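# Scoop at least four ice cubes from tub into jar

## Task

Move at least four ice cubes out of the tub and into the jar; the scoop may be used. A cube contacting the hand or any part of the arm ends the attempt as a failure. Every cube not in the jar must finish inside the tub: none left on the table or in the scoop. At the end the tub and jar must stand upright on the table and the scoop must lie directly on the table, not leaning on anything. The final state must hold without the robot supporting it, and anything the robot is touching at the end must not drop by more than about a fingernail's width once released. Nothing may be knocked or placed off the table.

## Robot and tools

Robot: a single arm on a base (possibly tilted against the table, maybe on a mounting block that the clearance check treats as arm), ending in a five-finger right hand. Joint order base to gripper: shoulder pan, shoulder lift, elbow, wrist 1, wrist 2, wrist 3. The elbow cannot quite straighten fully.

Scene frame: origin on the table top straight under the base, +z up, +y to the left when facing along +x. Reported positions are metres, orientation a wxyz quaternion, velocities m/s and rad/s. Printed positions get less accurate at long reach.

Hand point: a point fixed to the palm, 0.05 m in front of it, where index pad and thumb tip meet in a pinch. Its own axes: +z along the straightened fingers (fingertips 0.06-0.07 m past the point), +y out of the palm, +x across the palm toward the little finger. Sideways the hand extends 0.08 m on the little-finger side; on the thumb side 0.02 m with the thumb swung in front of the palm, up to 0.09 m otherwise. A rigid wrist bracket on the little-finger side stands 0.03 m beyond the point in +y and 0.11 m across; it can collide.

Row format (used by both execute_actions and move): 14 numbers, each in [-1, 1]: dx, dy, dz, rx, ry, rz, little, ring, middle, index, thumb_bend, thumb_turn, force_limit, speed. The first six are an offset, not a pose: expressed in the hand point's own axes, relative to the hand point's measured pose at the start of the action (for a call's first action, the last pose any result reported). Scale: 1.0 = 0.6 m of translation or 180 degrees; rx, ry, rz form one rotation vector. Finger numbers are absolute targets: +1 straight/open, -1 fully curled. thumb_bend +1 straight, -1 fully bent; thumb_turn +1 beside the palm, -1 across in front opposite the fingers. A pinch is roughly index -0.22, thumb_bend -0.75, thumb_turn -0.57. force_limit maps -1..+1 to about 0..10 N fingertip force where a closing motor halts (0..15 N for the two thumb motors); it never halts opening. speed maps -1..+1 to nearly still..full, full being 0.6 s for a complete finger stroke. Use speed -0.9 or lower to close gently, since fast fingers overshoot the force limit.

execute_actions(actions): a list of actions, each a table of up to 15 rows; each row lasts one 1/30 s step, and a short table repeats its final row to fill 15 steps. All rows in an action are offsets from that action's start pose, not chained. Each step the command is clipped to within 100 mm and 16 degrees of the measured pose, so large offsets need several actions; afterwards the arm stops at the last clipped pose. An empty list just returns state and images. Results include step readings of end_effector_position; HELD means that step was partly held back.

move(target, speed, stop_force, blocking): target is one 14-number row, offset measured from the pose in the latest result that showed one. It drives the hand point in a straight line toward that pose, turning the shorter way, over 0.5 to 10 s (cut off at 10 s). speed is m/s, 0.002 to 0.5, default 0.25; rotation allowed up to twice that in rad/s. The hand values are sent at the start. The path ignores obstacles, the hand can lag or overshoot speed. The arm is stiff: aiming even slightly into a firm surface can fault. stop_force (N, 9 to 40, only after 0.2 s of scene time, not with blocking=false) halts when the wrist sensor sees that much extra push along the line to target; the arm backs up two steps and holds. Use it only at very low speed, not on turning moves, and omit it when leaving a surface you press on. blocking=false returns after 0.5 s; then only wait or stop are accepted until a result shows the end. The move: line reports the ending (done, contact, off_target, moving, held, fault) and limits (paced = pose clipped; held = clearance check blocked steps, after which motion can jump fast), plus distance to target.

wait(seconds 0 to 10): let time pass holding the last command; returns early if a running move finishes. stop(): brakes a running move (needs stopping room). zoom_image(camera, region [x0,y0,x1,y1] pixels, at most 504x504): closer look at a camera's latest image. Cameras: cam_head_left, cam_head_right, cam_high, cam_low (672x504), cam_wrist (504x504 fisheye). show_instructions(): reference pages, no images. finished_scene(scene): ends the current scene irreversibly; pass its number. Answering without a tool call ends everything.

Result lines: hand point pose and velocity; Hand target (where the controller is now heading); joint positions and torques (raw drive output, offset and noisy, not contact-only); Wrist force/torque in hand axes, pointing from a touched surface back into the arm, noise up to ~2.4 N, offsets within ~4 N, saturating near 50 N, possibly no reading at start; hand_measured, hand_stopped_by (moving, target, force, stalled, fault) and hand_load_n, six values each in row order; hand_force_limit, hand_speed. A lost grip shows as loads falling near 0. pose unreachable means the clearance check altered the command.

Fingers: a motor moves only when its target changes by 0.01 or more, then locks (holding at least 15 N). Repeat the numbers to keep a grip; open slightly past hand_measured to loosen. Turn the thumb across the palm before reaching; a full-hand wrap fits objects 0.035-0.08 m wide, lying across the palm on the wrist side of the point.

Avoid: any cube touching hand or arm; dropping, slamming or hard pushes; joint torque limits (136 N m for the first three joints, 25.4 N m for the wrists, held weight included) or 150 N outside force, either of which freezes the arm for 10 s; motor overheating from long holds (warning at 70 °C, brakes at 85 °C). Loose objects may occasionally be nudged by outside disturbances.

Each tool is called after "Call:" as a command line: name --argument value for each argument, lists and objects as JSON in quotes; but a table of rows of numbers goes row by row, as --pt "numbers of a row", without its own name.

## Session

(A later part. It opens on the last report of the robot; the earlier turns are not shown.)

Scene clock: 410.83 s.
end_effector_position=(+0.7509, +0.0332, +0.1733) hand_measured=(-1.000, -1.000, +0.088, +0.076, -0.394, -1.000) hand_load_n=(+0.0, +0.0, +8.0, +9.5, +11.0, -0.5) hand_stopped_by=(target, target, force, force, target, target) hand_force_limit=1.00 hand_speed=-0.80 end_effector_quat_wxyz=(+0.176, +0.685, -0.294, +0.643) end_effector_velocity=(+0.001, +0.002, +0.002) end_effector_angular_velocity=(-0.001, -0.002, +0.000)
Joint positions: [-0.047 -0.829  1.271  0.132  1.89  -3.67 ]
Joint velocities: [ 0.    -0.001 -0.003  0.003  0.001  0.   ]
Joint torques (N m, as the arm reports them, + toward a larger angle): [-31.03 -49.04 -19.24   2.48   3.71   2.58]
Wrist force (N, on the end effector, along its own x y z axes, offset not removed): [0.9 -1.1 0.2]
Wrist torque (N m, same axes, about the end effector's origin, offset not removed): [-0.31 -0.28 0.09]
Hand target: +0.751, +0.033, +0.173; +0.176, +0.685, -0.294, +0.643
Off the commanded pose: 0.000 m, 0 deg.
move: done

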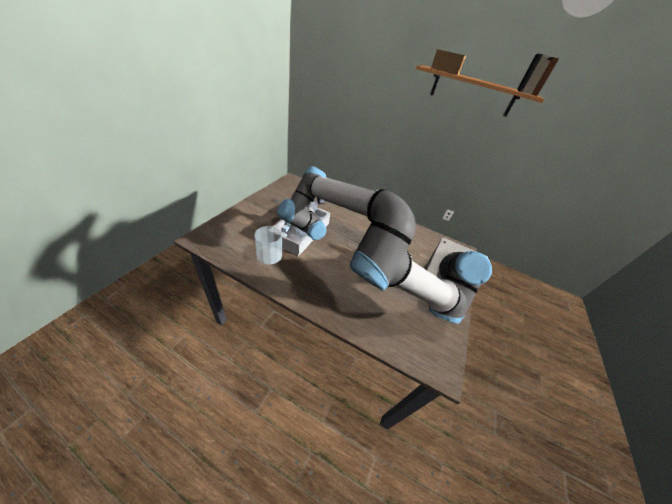

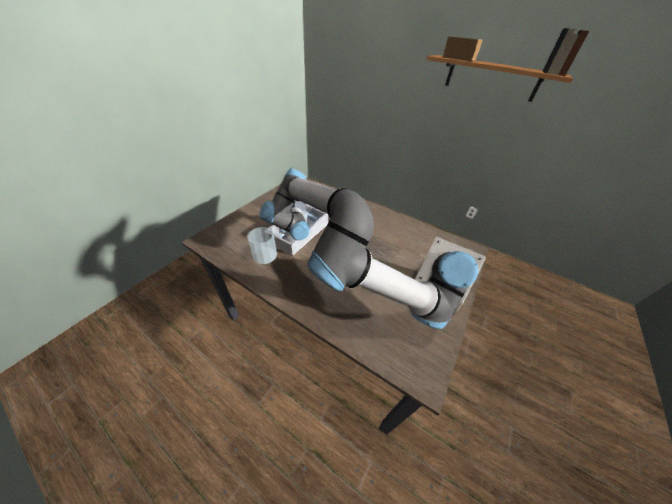

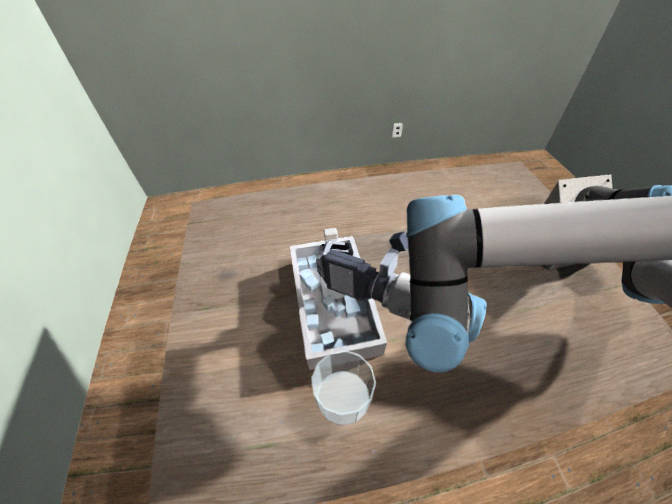

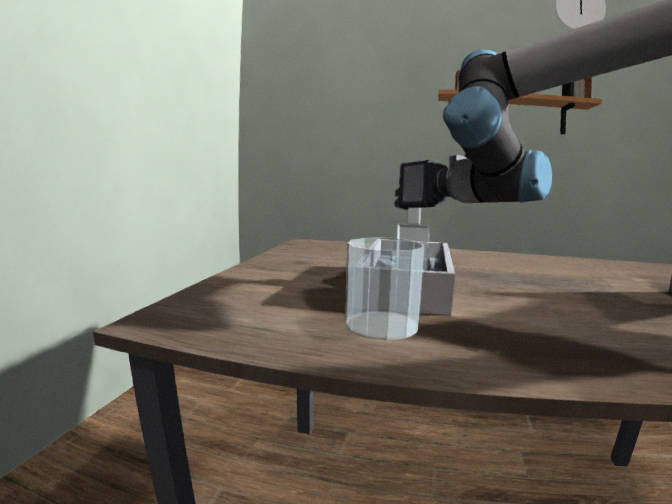

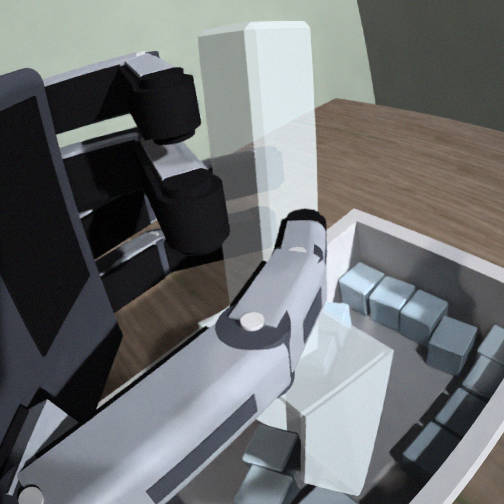

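Call:
move --target '[-0.006,0.048,0.039,0,-0.07,0.0865,-1,-1,-0.85,-0.9,-0.4,-1,1,-0.8]' --speed 0.05

Call:
move --target '[-0.012,0.049,0.039,0,-0.07,0.0865,-1,-1,-0.85,-0.9,-0.4,-1,1,-0.8]' --speed 0.05

Call:
move --target '[-0.014,0.052,0.042,0,-0.063,0.078,-1,-1,-0.85,-0.9,-0.4,-1,1,-0.8]' --speed 0.05

Call:
zoom_image --camera "cam_high" --region '[250,210,430,380]'

Scene clock: 428.03 s.
end_effector_position=(+0.7511, -0.0028, +0.1632) hand_measured=(-1.000, -1.000, +0.088, +0.076, -0.394, -1.000) hand_load_n=(+0.0, +0.0, +6.0, +11.0, +11.0, -2.5) hand_stopped_by=(target, target, force, force, target, target) hand_force_limit=1.00 hand_speed=-0.80 end_effector_quat_wxyz=(+0.054, +0.705, -0.401, +0.582) end_effector_velocity=(-0.001, -0.001, -0.001) end_effector_angular_velocity=(+0.006, +0.002, -0.000)
Joint positions: [-0.195 -0.814  1.293  0.174  1.57  -3.47 ]
Joint velocities: [-0.002  0.001  0.002  0.001 -0.006  0.002]
Joint torques (N m, as the arm reports them, + toward a larger angle): [-49.38 -19.71  -4.78   2.14  -1.4    2.51]
Wrist force (N, on the end effector, along its own x y z axes, offset not removed): [1.8 3.4 1.1]
Wrist torque (N m, same axes, about the end effector's origin, offset not removed): [0.34 -0.26 0.14]
Hand target: +0.751, -0.003, +0.163; +0.054, +0.705, -0.401, +0.582
Off the commanded pose: 0.000 m, 0 deg.
move: done

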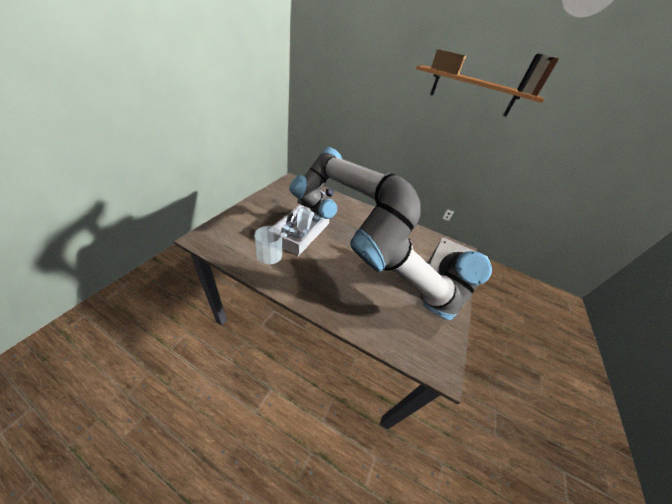

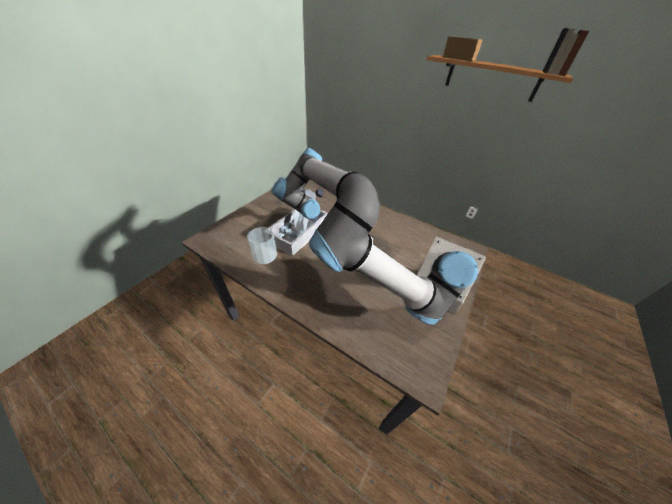

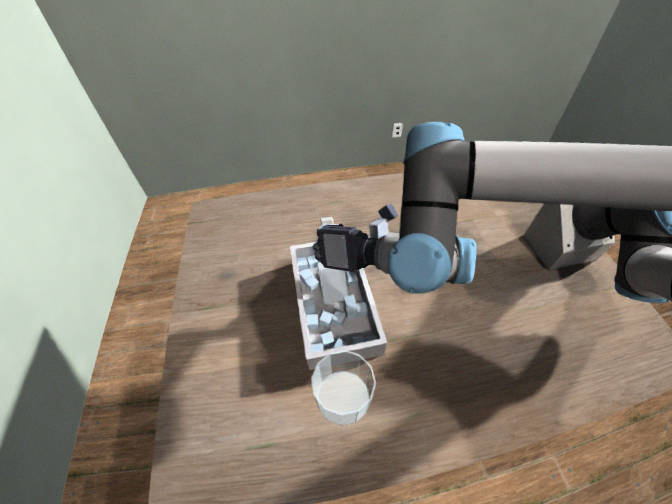

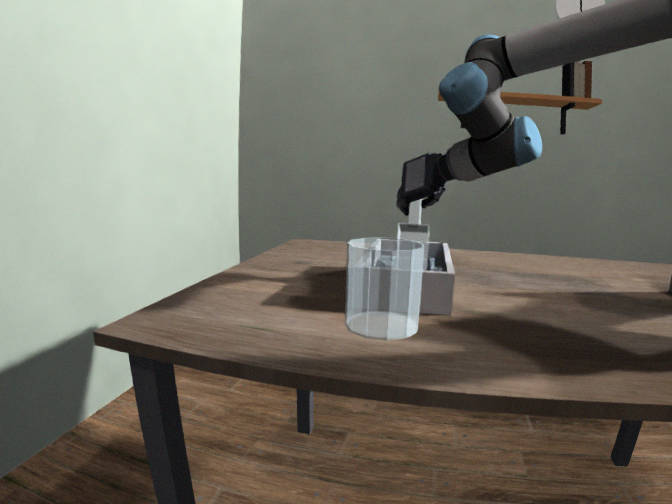

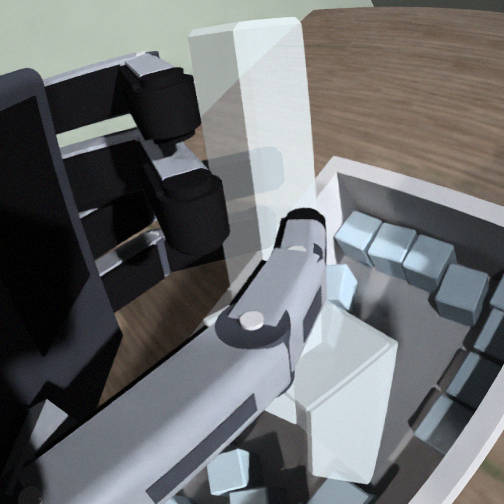

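Scene clock: 431.80 s.
end_effector_position=(+0.7508, -0.0317, +0.1381) hand_measured=(-1.000, -1.000, +0.088, +0.076, -0.394, -1.000) hand_load_n=(+0.0, +0.0, +6.0, +11.0, +11.0, -2.5) hand_stopped_by=(target, target, force, force, target, target) hand_force_limit=1.00 hand_speed=-0.80 end_effector_quat_wxyz=(-0.069, +0.704, -0.496, +0.504) end_effector_velocity=(+0.001, -0.000, +0.000) end_effector_angular_velocity=(+0.006, -0.001, +0.001)
Joint positions: [-0.319 -0.741  1.292  0.165  1.261 -3.286]
Joint velocities: [-0.002  0.001 -0.001 -0.001 -0.006  0.004]
Joint torques (N m, as the arm reports them, + toward a larger angle): [-50.14 -20.71 -20.75  -2.25  -1.3    2.59]
Wrist force (N, on the end effector, along its own x y z axes, offset not removed): [0.1 0.2 1.4]
Wrist torque (N m, same axes, about the end effector's origin, offset not removed): [-0.10 -0.19 -0.03]
Hand target: +0.751, -0.032, +0.138; -0.069, +0.704, -0.496, +0.504
Off the commanded pose: 0.000 m, 0 deg.
move: done

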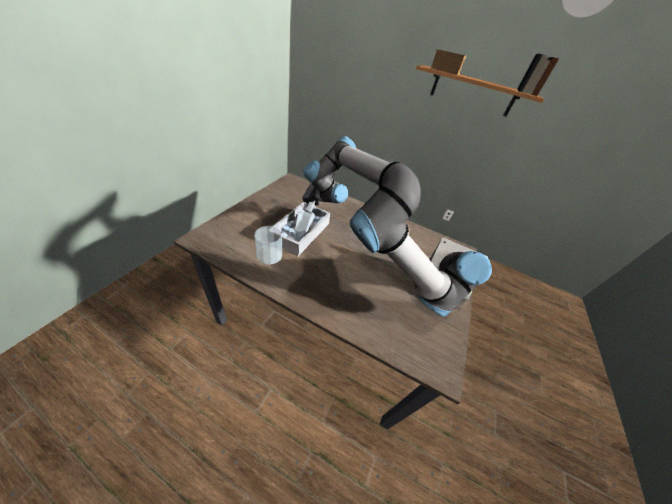

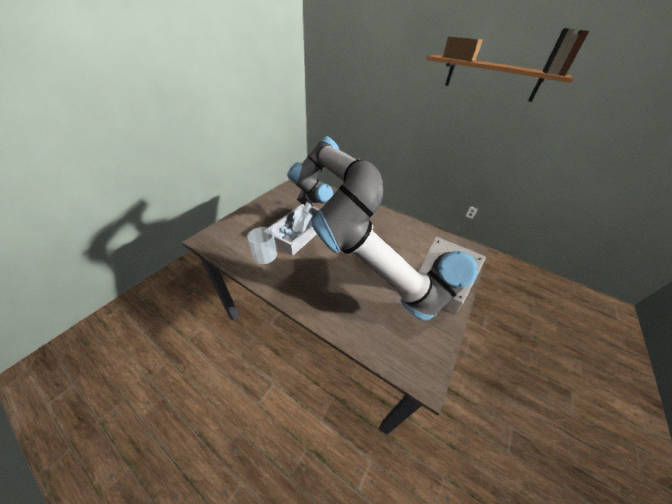

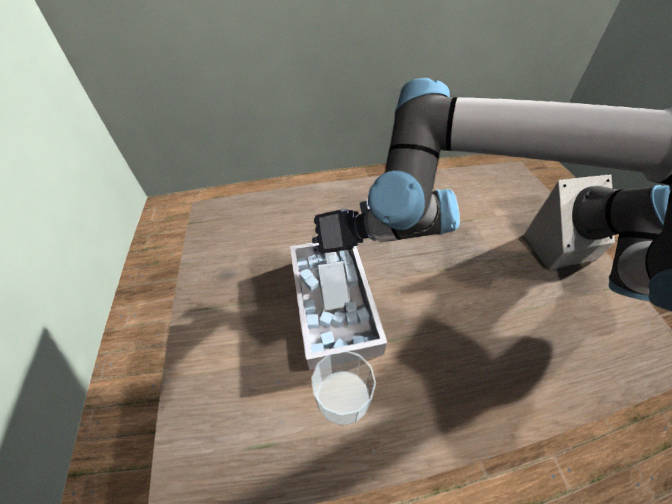

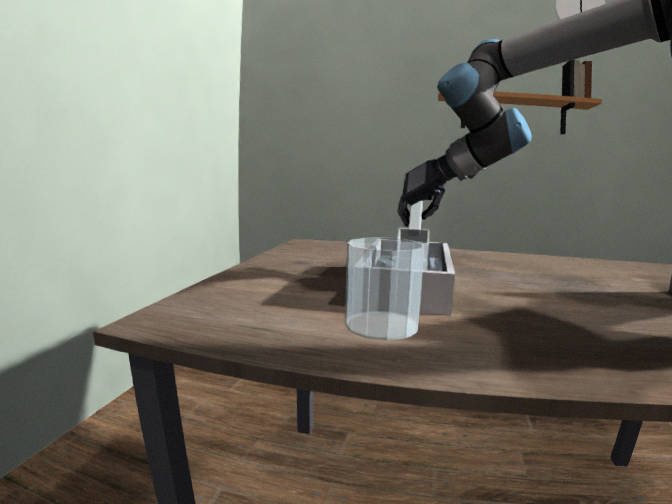

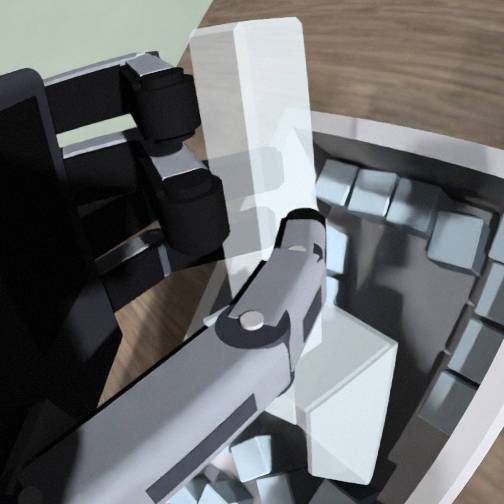

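Scene clock: 435.23 s.
end_effector_position=(+0.7507, -0.0510, +0.1019) hand_measured=(-1.000, -1.000, +0.088, +0.076, -0.394, -1.000) hand_load_n=(+0.0, +0.0, +6.0, +11.0, +11.0, -2.5) hand_stopped_by=(target, target, force, force, target, target) hand_force_limit=1.00 hand_speed=-0.80 end_effector_quat_wxyz=(-0.178, +0.684, -0.569, +0.420) end_effector_velocity=(+0.000, +0.000, -0.001) end_effector_angular_velocity=(+0.007, +0.001, +0.001)
Joint positions: [-0.395 -0.629  1.273  0.108  1.008 -3.102]
Joint velocities: [-0.     0.003 -0.001 -0.002 -0.006  0.004]
Joint torques (N m, as the arm reports them, + toward a larger angle): [-51.05 -20.83 -20.5   -2.03  -1.67   2.62]
Wrist force (N, on the end effector, along its own x y z axes, offset not removed): [0.6 3.6 1.2]
Wrist torque (N m, same axes, about the end effector's origin, offset not removed): [0.33 -0.11 0.11]
Hand target: +0.751, -0.051, +0.102; -0.178, +0.684, -0.569, +0.420
Off the commanded pose: 0.000 m, 0 deg.
move: done

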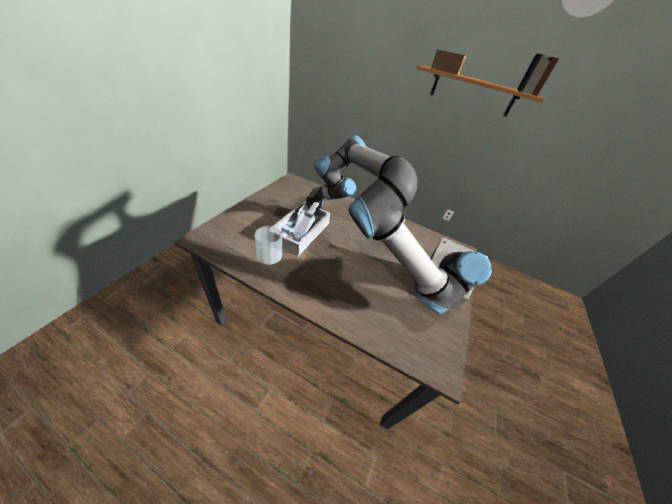

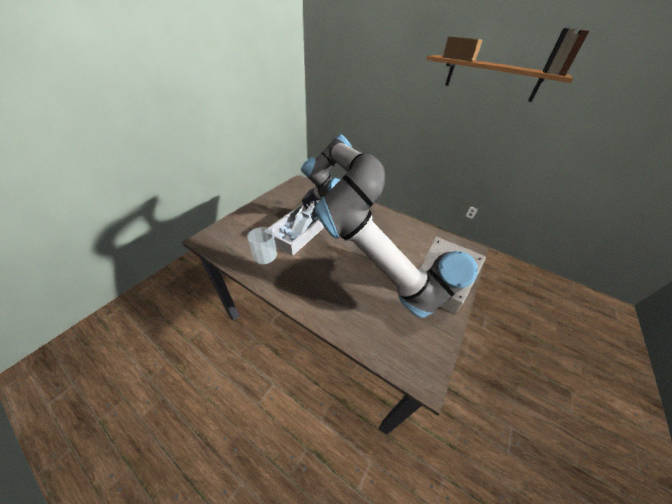

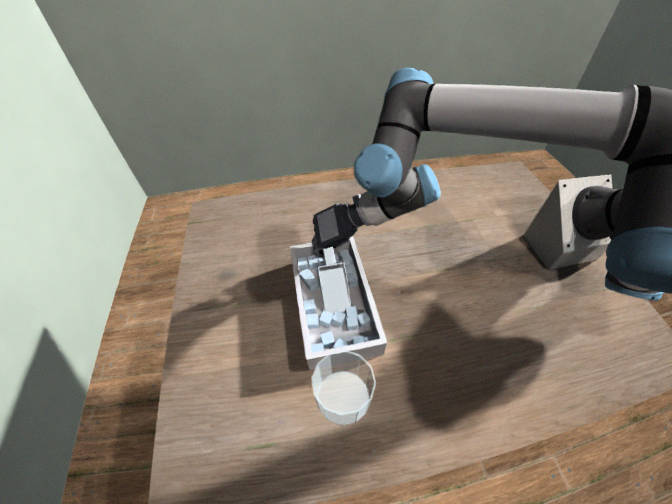

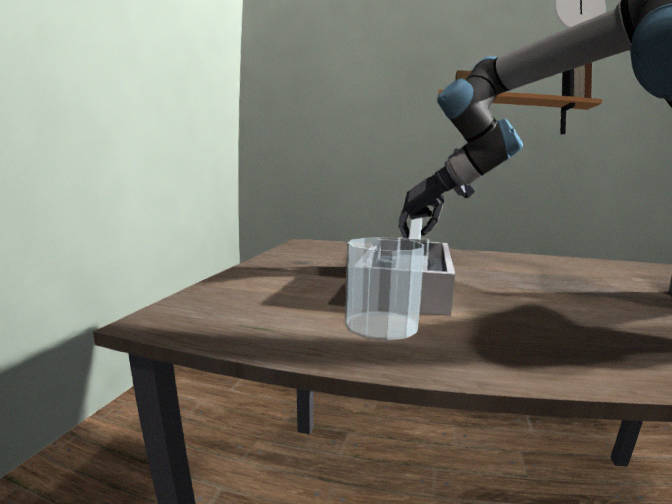

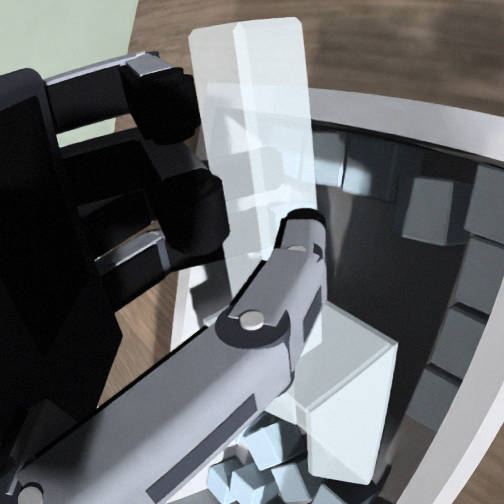

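Region (250, 210, 430, 380) of cam_high's 672x504 image, scaled by 2.800, with more detail than that image has.

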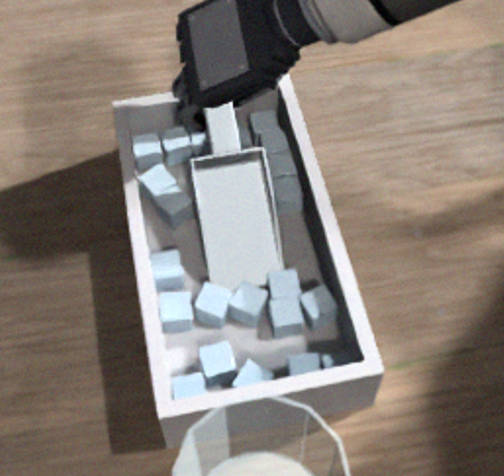

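Call:
move --target '[-0.004,0.007,0.006,0,0,0,-1,-1,-0.85,-0.9,-0.4,-1,1,-0.8]' --speed 0.02

Call:
move --target '[-0.093,-0.029,-0.0235,0,0,0,-1,-1,-0.85,-0.9,-0.4,-1,1,-0.8]' --speed 0.04

Call:
zoom_image --camera "cam_high" --region '[250,210,430,380]'

Scene clock: 444.50 s.
end_effector_position=(+0.7509, -0.0509, +0.0960) hand_measured=(-1.000, -1.000, +0.088, +0.076, -0.394, -1.000) hand_load_n=(+0.0, +0.0, +6.5, +10.0, +11.0, -3.5) hand_stopped_by=(target, target, force, force, target, target) hand_force_limit=1.00 hand_speed=-0.80 end_effector_quat_wxyz=(-0.178, +0.684, -0.569, +0.420) end_effector_velocity=(-0.000, -0.001, -0.002) end_effector_angular_velocity=(-0.000, +0.000, -0.001)
Joint positions: [-0.388 -0.625  1.277  0.097  1.013 -3.096]
Joint velocities: [ 0.002  0.002  0.001 -0.002  0.002  0.001]
Joint torques (N m, as the arm reports them, + toward a larger angle): [-33.14 -20.99  -6.62  -2.06   2.94   2.53]
Wrist force (N, on the end effector, along its own x y z axes, offset not removed): [2.8 -1.1 0.7]
Wrist torque (N m, same axes, about the end effector's origin, offset not removed): [-0.23 -0.37 0.14]
Hand target: +0.751, -0.051, +0.096; -0.178, +0.684, -0.569, +0.420
Off the commanded pose: 0.000 m, 0 deg.
move: done

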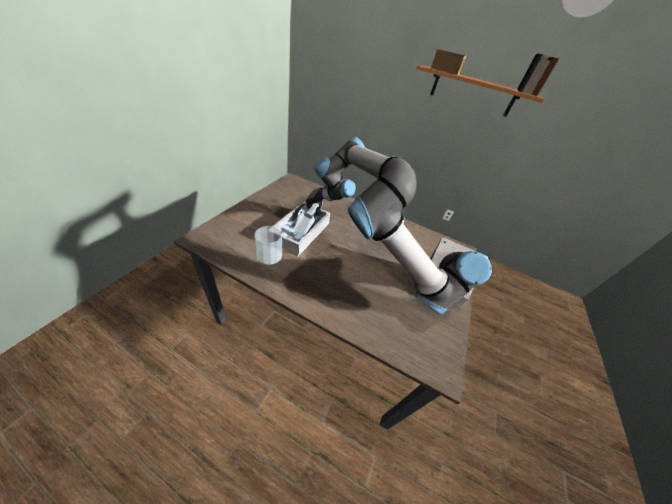

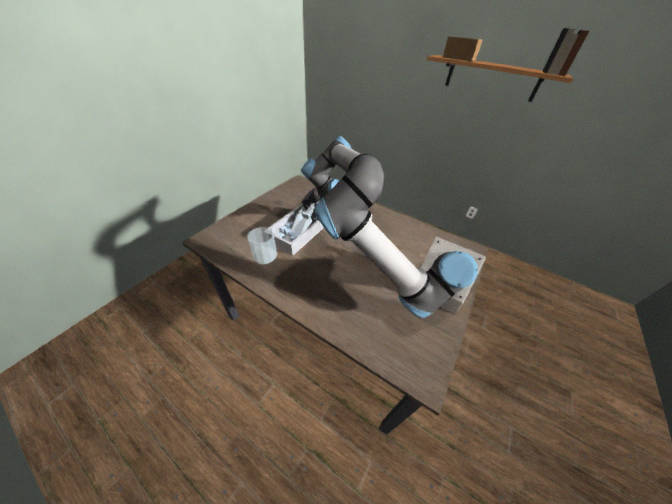

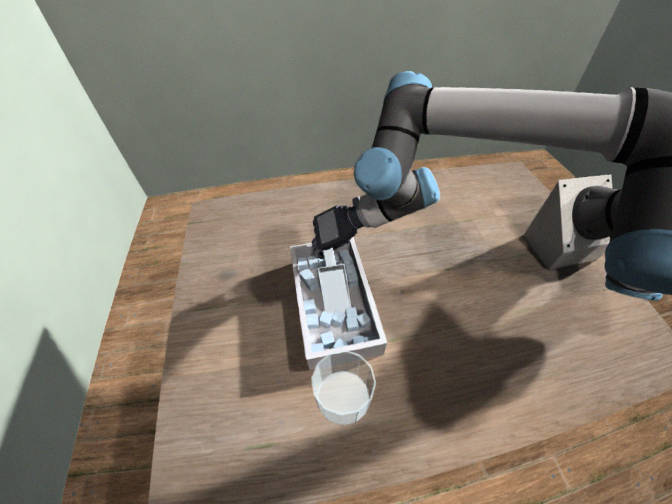

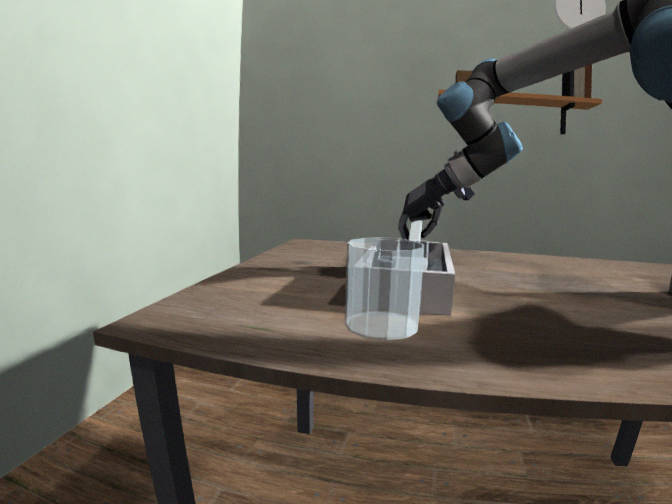

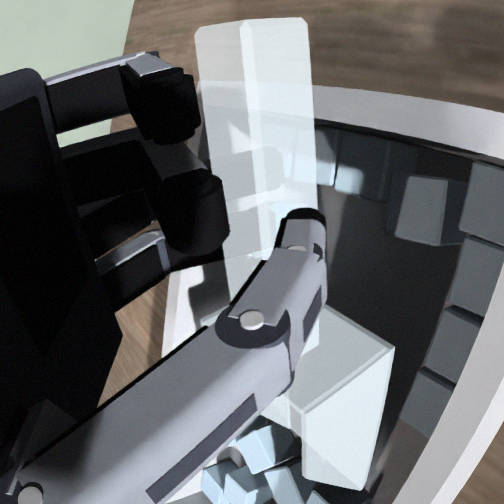

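Scene clock: 446.33 s.
end_effector_position=(+0.7509, +0.0092, +0.0961) hand_measured=(-1.000, -1.000, +0.088, +0.076, -0.394, -1.000) hand_load_n=(+0.0, +0.0, +6.0, +9.5, +12.5, -3.5) hand_stopped_by=(target, target, force, force, target, target) hand_force_limit=1.00 hand_speed=-0.80 end_effector_quat_wxyz=(-0.178, +0.684, -0.569, +0.420) end_effector_velocity=(+0.001, -0.000, +0.002) end_effector_angular_velocity=(-0.002, -0.002, -0.001)
Joint positions: [-0.32  -0.705  1.301  0.126  1.063 -3.043]
Joint velocities: [-0.001 -0.001 -0.001  0.001  0.002 -0.   ]
Joint torques (N m, as the arm reports them, + toward a larger angle): [-28.86 -48.83  -4.71   2.76   1.44   2.88]
Wrist force (N, on the end effector, along its own x y z axes, offset not removed): [4.2 3.4 1.6]
Wrist torque (N m, same axes, about the end effector's origin, offset not removed): [0.76 0.32 0.10]
Hand target: +0.751, +0.009, +0.096; -0.178, +0.684, -0.569, +0.420
Off the commanded pose: 0.000 m, 0 deg.
move: done

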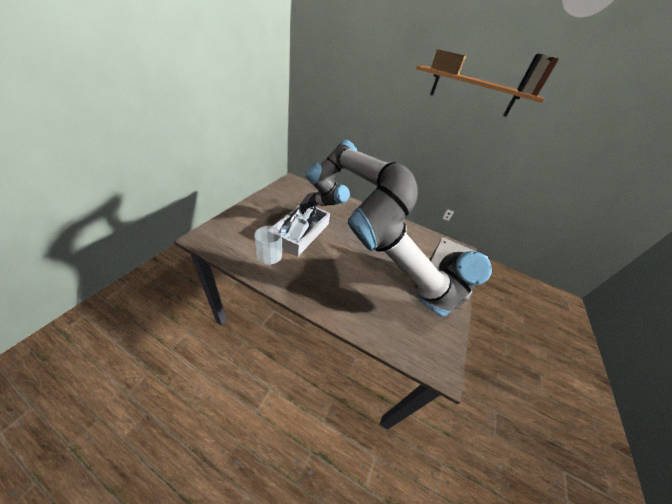

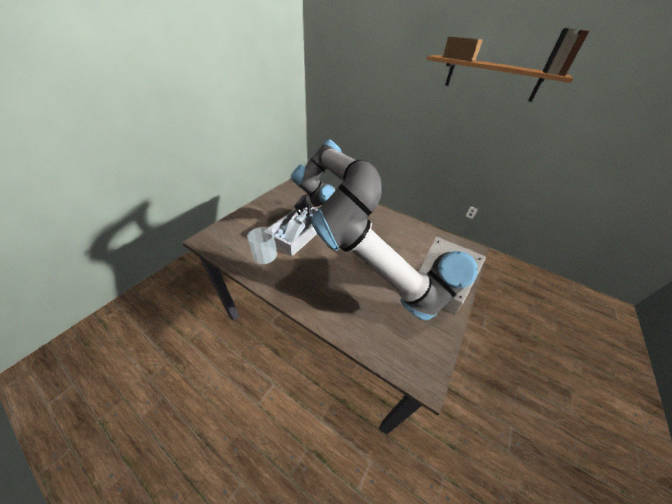

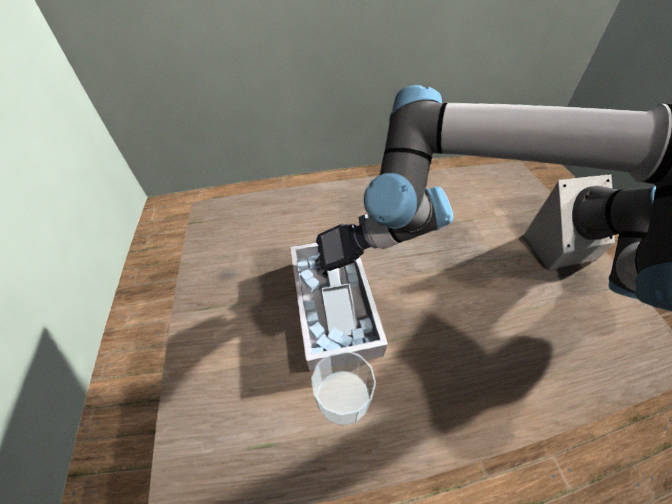

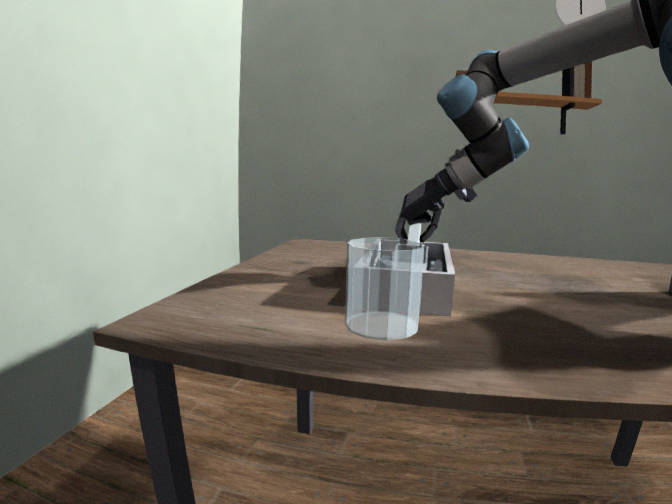

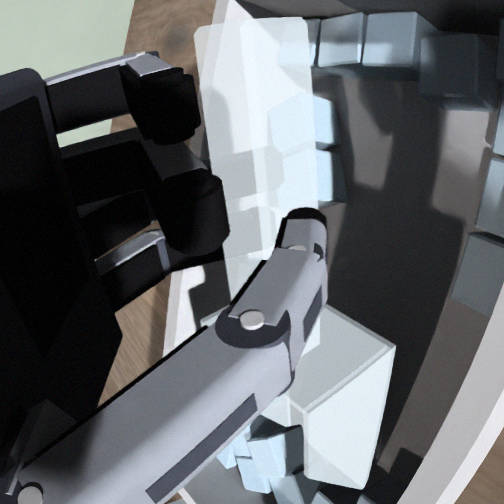

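Region (250, 210, 430, 380) of cam_high's 672x504 image, scaled by 2.800, with more detail than that image has.

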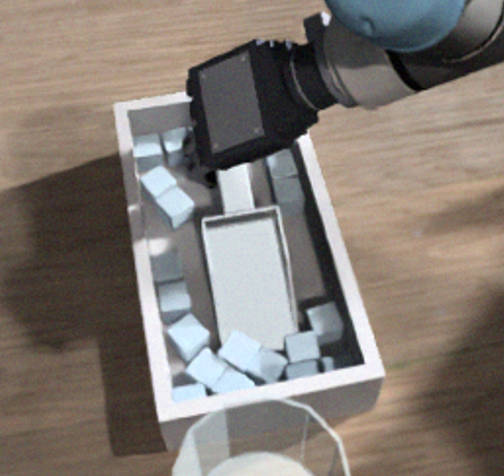

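Call:
move --target '[-0.05,0.005,0.013,0,-0.0245,0.03,-1,-1,-0.85,-0.9,-0.4,-1,1,-0.8]' --speed 0.03

Call:
zoom_image --camera "cam_high" --region '[250,210,430,380]'

Scene clock: 453.50 s.
end_effector_position=(+0.7551, +0.0343, +0.0782) hand_measured=(-1.000, -1.000, +0.088, +0.076, -0.394, -1.000) hand_load_n=(+0.0, +0.0, +7.0, +8.0, +12.5, -5.5) hand_stopped_by=(target, target, force, force, target, target) hand_force_limit=1.00 hand_speed=-0.80 end_effector_quat_wxyz=(-0.219, +0.672, -0.593, +0.385) end_effector_velocity=(+0.000, +0.000, +0.000) end_effector_angular_velocity=(+0.006, -0.002, -0.002)
Joint positions: [-0.302 -0.69   1.297  0.095  1.001 -2.928]
Joint velocities: [-0.001  0.     0.    -0.002 -0.003  0.007]
Joint torques (N m, as the arm reports them, + toward a larger angle): [-28.05 -21.3  -19.35  -1.72  -3.29   2.85]
Wrist force (N, on the end effector, along its own x y z axes, offset not removed): [6.9 1.5 2.8]
Wrist torque (N m, same axes, about the end effector's origin, offset not removed): [0.31 -0.37 0.03]
Hand target: +0.755, +0.034, +0.078; -0.220, +0.672, -0.593, +0.385
Off the commanded pose: 0.000 m, 0 deg.
move: done

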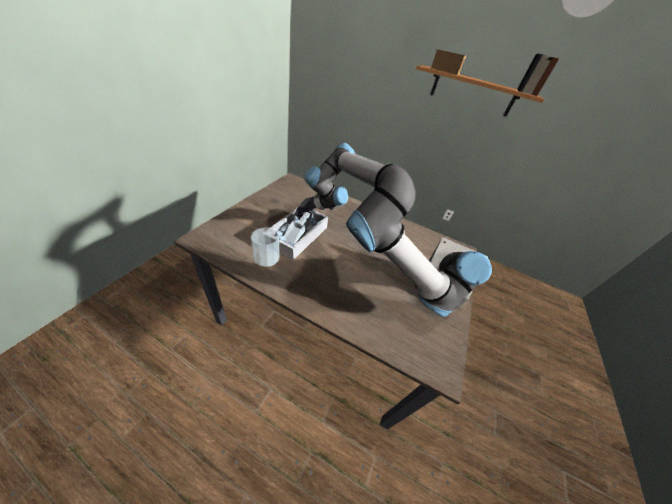

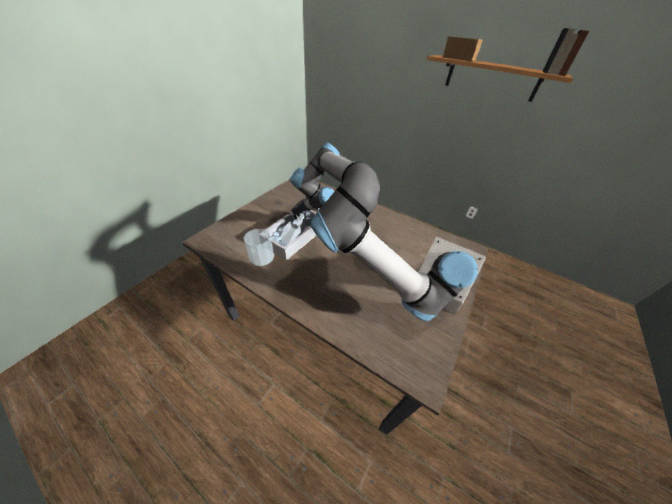

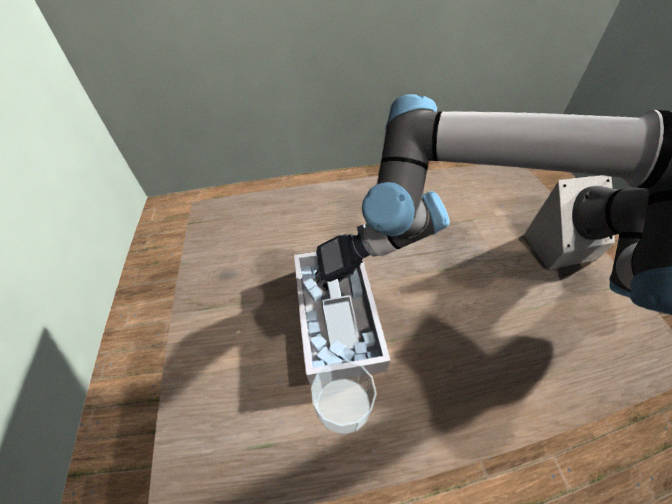

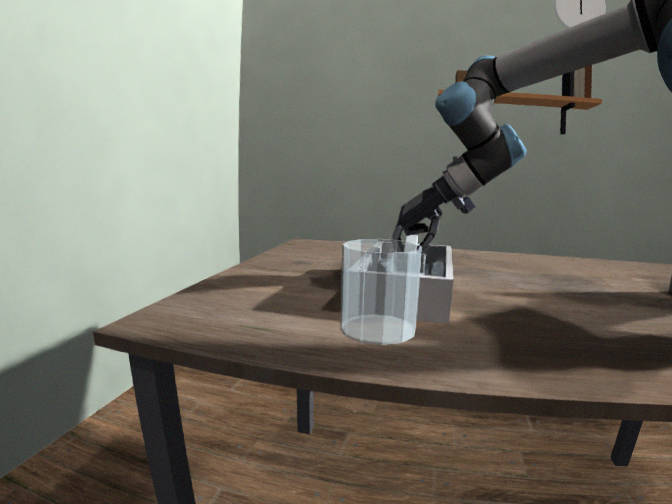

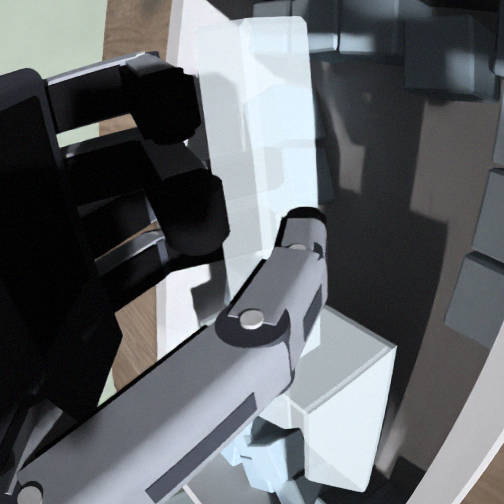

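Region (250, 210, 430, 380) of cam_high's 672x504 image, scaled by 2.800, with more detail than that image has.

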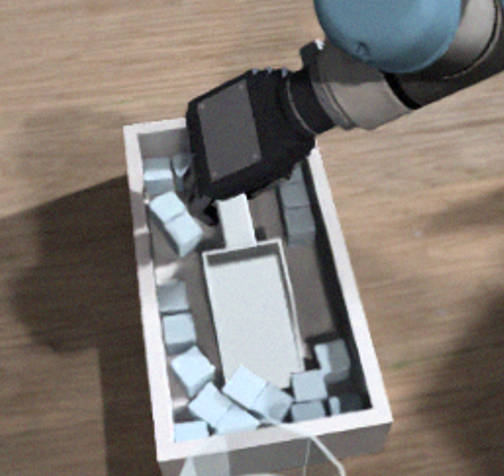

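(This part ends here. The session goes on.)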